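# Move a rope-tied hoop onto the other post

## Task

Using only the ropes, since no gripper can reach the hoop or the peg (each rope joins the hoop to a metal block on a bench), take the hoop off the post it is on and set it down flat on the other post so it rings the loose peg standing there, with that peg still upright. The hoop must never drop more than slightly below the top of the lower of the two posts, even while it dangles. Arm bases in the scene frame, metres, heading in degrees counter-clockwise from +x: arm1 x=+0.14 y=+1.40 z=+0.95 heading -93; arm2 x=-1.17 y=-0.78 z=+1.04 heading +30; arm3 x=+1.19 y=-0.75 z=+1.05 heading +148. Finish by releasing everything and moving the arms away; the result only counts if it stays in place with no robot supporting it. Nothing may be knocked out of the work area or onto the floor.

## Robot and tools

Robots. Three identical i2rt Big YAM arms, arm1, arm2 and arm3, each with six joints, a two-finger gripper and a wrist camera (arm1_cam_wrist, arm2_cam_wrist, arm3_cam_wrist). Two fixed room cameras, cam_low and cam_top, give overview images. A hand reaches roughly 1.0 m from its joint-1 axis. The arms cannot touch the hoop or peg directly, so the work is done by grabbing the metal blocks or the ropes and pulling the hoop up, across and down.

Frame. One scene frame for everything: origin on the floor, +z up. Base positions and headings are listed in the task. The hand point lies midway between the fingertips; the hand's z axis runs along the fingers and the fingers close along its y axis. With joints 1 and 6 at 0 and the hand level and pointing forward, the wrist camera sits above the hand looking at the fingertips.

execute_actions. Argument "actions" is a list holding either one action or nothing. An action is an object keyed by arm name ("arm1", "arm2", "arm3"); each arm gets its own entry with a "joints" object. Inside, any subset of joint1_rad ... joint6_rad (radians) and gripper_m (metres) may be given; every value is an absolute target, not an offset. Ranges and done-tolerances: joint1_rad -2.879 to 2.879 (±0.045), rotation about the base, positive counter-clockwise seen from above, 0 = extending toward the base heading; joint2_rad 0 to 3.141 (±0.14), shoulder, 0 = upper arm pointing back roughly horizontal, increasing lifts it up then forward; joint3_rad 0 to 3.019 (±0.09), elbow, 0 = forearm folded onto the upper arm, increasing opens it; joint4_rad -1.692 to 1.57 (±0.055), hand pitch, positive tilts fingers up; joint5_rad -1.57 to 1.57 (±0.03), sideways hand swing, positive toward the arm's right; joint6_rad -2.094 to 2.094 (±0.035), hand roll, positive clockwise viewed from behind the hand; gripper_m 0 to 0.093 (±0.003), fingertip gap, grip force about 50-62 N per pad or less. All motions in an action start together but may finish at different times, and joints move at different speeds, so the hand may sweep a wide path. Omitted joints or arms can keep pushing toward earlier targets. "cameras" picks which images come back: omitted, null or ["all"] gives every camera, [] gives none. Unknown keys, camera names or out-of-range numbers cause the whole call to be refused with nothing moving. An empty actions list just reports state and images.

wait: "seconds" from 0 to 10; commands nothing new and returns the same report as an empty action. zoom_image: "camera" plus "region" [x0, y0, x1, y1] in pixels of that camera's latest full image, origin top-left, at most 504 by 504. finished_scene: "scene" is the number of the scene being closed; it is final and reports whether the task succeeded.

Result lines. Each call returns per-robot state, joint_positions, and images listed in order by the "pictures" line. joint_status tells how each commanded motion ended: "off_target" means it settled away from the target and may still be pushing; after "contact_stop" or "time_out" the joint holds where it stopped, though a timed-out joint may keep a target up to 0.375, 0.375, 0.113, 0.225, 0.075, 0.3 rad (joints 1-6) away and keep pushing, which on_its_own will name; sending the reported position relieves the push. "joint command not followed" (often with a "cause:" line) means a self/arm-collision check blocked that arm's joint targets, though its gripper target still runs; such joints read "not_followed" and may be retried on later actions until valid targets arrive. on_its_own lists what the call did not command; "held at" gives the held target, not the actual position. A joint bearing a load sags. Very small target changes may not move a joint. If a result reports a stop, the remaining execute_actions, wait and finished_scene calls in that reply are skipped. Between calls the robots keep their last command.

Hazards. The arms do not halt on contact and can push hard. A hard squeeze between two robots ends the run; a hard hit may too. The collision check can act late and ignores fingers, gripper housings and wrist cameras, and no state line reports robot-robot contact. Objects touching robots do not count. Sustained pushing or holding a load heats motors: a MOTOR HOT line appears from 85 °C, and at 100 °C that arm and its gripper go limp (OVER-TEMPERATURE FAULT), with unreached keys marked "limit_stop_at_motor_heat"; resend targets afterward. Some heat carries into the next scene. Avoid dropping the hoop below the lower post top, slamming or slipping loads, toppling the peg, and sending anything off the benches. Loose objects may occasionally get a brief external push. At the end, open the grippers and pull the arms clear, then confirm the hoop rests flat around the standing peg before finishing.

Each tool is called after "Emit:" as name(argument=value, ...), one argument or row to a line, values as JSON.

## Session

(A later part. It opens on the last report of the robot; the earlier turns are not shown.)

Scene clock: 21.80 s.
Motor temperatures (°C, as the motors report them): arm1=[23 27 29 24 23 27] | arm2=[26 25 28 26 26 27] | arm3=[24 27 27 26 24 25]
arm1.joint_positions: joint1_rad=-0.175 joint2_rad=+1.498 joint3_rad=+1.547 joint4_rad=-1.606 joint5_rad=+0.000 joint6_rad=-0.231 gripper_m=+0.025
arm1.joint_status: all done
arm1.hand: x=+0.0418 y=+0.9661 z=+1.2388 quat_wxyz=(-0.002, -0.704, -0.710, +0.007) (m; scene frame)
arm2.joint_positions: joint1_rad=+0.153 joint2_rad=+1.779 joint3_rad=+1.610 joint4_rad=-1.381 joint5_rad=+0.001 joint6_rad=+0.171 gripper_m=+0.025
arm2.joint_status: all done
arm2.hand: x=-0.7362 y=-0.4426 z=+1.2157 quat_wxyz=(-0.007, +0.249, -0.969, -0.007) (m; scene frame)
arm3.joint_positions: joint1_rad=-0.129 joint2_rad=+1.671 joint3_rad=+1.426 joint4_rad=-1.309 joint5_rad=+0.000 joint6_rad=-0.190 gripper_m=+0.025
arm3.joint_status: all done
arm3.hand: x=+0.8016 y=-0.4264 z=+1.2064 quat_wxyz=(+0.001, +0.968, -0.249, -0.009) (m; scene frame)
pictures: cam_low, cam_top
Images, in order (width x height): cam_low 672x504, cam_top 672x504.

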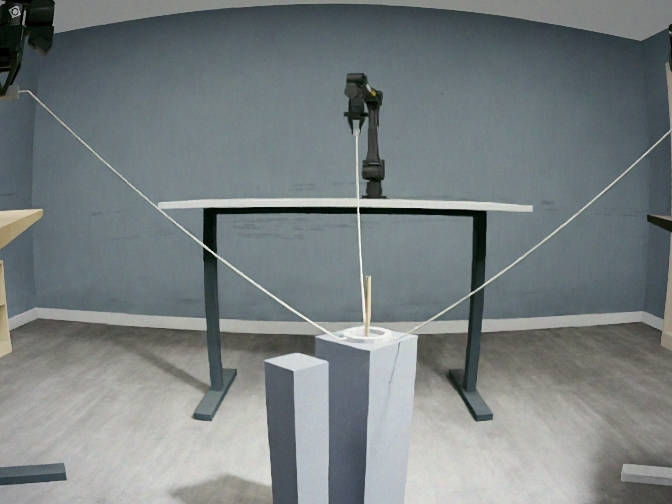

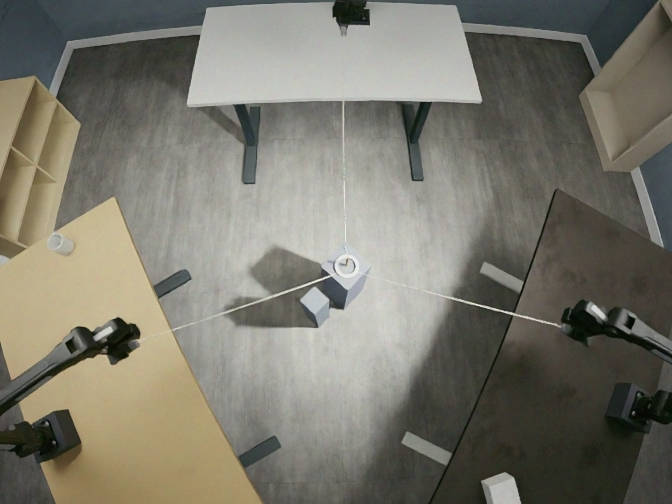

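Emit:
execute_actions(
  actions=[
    {"arm1":{"joints":{"joint2_rad":1.97,"joint3_rad":1.56,"joint4_rad":-1.11}},"arm2":{"joints":{"joint2_rad":2.095,"joint3_rad":1.5,"joint4_rad":-0.92}},"arm3":{"joints":{"joint2_rad":2.095,"joint3_rad":1.55,"joint4_rad":-0.94}}},
  ],
  cameras=["cam_low","cam_top"],
)

Scene clock: 23.50 s.
Motor temperatures (°C, as the motors report them): arm1=[23 27 29 24 23 27] | arm2=[26 25 28 26 26 27] | arm3=[24 27 28 26 24 25]
arm1.joint_positions: joint1_rad=-0.175 joint2_rad=+1.989 joint3_rad=+1.543 joint4_rad=-1.121 joint5_rad=+0.001 joint6_rad=-0.230 gripper_m=+0.025
arm1.joint_status: all done
arm1.hand: x=+0.0110 y=+0.8331 z=+0.9912 quat_wxyz=(+0.001, -0.704, -0.710, +0.003) (m; scene frame)
arm2.joint_positions: joint1_rad=+0.153 joint2_rad=+2.125 joint3_rad=+1.480 joint4_rad=-0.934 joint5_rad=+0.001 joint6_rad=+0.171 gripper_m=+0.025
arm2.joint_status: all done
arm2.hand: x=-0.7118 y=-0.4208 z=+0.9796 quat_wxyz=(+0.007, +0.249, -0.968, +0.000) (m; scene frame)
arm3.joint_positions: joint1_rad=-0.129 joint2_rad=+2.135 joint3_rad=+1.523 joint4_rad=-0.952 joint5_rad=+0.000 joint6_rad=-0.190 gripper_m=+0.025
arm3.joint_status: all done
arm3.hand: x=+0.7281 y=-0.3680 z=+0.9932 quat_wxyz=(+0.003, +0.969, -0.249, -0.004) (m; scene frame)
pictures: cam_low, cam_top
Images, in order (width x height): cam_low 672x504, cam_top 672x504.

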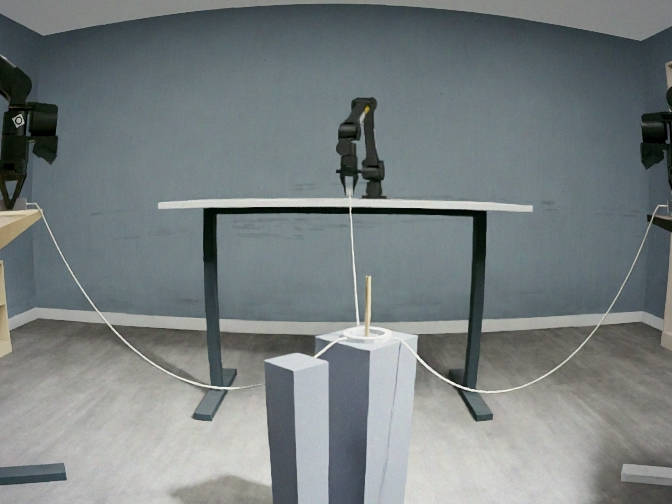

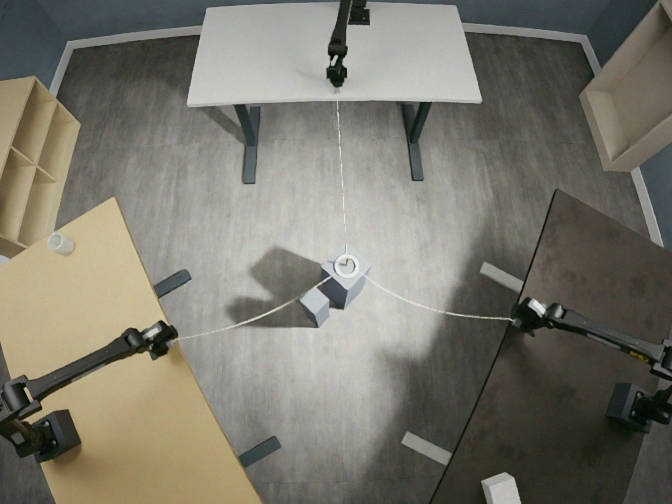

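Emit:
execute_actions(
  actions=[
    {"arm1":{"joints":{"joint3_rad":1.51,"joint4_rad":-1.07}},"arm2":{"joints":{"joint3_rad":1.455,"joint4_rad":-0.88}},"arm3":{"joints":{"joint3_rad":1.485,"joint4_rad":-0.89}}},
  ],
  cameras=[],
)

Emit:
execute_actions(
  actions=[
    {"arm1":{"joints":{"gripper_m":0.07}},"arm2":{"joints":{"gripper_m":0.07}},"arm3":{"joints":{"gripper_m":0.07}}},
  ],
  cameras=[],
)

Emit:
execute_actions(
  actions=[
    {"arm1":{"joints":{"joint2_rad":1.45}},"arm2":{"joints":{"joint2_rad":1.55}},"arm3":{"joints":{"joint2_rad":1.55}}},
  ],
  cameras=["cam_low","cam_top"],
)

Scene clock: 24.83 s.
Motor temperatures (°C, as the motors report them): arm1=[23 27 29 24 23 27] | arm2=[26 25 28 26 26 27] | arm3=[24 27 28 26 24 25]
arm1.joint_positions: joint1_rad=-0.175 joint2_rad=+1.988 joint3_rad=+1.506 joint4_rad=-1.081 joint5_rad=+0.001 joint6_rad=-0.230 gripper_m=+0.025
arm1.joint_status: all done
arm1.hand: x=+0.0121 y=+0.8384 z=+0.9793 quat_wxyz=(+0.000, -0.704, -0.710, +0.005) (m; scene frame)
arm2.joint_positions: joint1_rad=+0.153 joint2_rad=+2.125 joint3_rad=+1.460 joint4_rad=-0.896 joint5_rad=+0.001 joint6_rad=+0.171 gripper_m=+0.025
arm2.joint_status: all done
arm2.hand: x=-0.7120 y=-0.4209 z=+0.9736 quat_wxyz=(-0.001, +0.249, -0.969, -0.004) (m; scene frame)
arm3.joint_positions: joint1_rad=-0.129 joint2_rad=+2.132 joint3_rad=+1.476 joint4_rad=-0.903 joint5_rad=+0.000 joint6_rad=-0.190 gripper_m=+0.025
arm3.joint_status: all done
arm3.hand: x=+0.7356 y=-0.3744 z=+0.9803 quat_wxyz=(+0.002, +0.969, -0.249, -0.006) (m; scene frame)
pictures: none
No camera images: the call's "cameras" was empty. Leave "cameras" out to get every camera's image.

Scene clock: 25.50 s.
Motor temperatures (°C, as the motors report them): arm1=[23 27 29 24 23 27] | arm2=[26 25 28 26 26 27] | arm3=[24 27 28 26 24 25]
arm1.joint_positions: joint1_rad=-0.175 joint2_rad=+1.987 joint3_rad=+1.506 joint4_rad=-1.081 joint5_rad=+0.001 joint6_rad=-0.229 gripper_m=+0.070
arm1.joint_status: all done
arm1.hand: x=+0.0121 y=+0.8383 z=+0.9797 quat_wxyz=(-0.001, -0.704, -0.710, +0.005) (m; scene frame)
arm2.joint_positions: joint1_rad=+0.153 joint2_rad=+2.122 joint3_rad=+1.460 joint4_rad=-0.896 joint5_rad=+0.001 joint6_rad=+0.171 gripper_m=+0.070
arm2.joint_status: all done
arm2.hand: x=-0.7115 y=-0.4206 z=+0.9751 quat_wxyz=(-0.002, +0.249, -0.968, -0.005) (m; scene frame)
arm3.joint_positions: joint1_rad=-0.129 joint2_rad=+2.131 joint3_rad=+1.476 joint4_rad=-0.903 joint5_rad=+0.000 joint6_rad=-0.190 gripper_m=+0.070
arm3.joint_status: all done
arm3.hand: x=+0.7355 y=-0.3743 z=+0.9807 quat_wxyz=(+0.002, +0.968, -0.249, -0.007) (m; scene frame)
pictures: none
No camera images: the call's "cameras" was empty. Leave "cameras" out to get every camera's image.

Scene clock: 27.07 s.
Motor temperatures (°C, as the motors report them): arm1=[23 27 29 24 23 27] | arm2=[26 25 28 26 26 27] | arm3=[24 27 28 26 24 25]
arm1.joint_positions: joint1_rad=-0.175 joint2_rad=+1.454 joint3_rad=+1.501 joint4_rad=-1.078 joint5_rad=+0.001 joint6_rad=-0.229 gripper_m=+0.070
arm1.joint_status: all done
arm1.hand: x=+0.0188 y=+0.8626 z=+1.2741 quat_wxyz=(-0.140, -0.678, -0.685, +0.227) (m; scene frame)
arm2.joint_positions: joint1_rad=+0.153 joint2_rad=+1.530 joint3_rad=+1.451 joint4_rad=-0.892 joint5_rad=+0.001 joint6_rad=+0.171 gripper_m=+0.070
arm2.joint_status: all done
arm2.hand: x=-0.6999 y=-0.4145 z=+1.3172 quat_wxyz=(-0.267, +0.237, -0.926, -0.123) (m; scene frame)
arm3.joint_positions: joint1_rad=-0.129 joint2_rad=+1.548 joint3_rad=+1.470 joint4_rad=-0.901 joint5_rad=+0.000 joint6_rad=-0.190 gripper_m=+0.070
arm3.joint_status: all done
arm3.hand: x=+0.7273 y=-0.3633 z=+1.3211 quat_wxyz=(-0.120, +0.926, -0.240, -0.265) (m; scene frame)
pictures: cam_low, cam_top
Images, in order (width x height): cam_low 672x504, cam_top 672x504.

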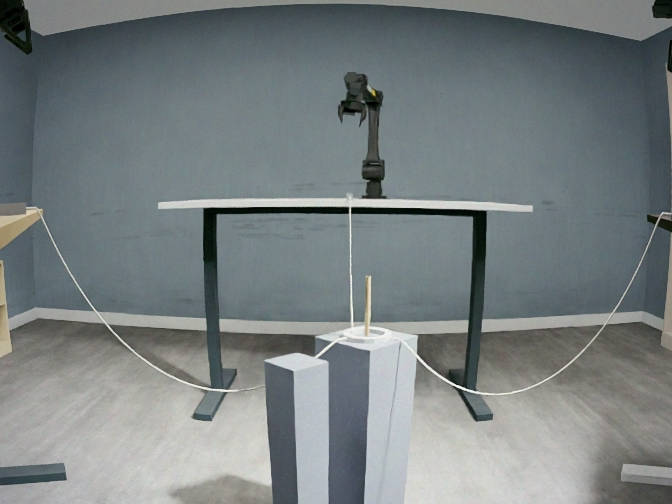

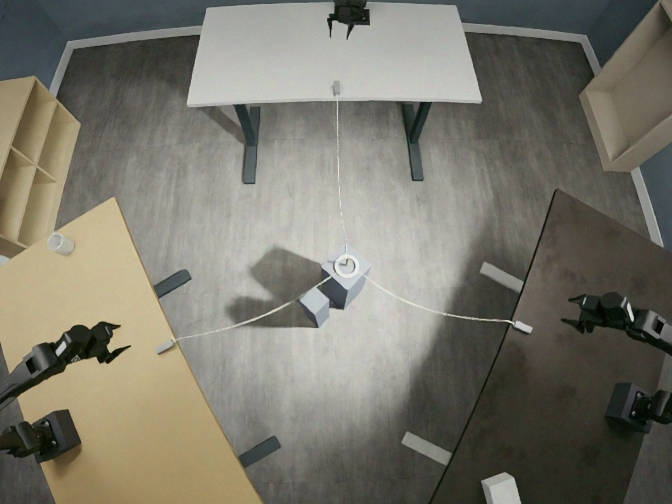

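Emit:
finished_scene(
  scene=2,
)

The scene is finished: the task was done.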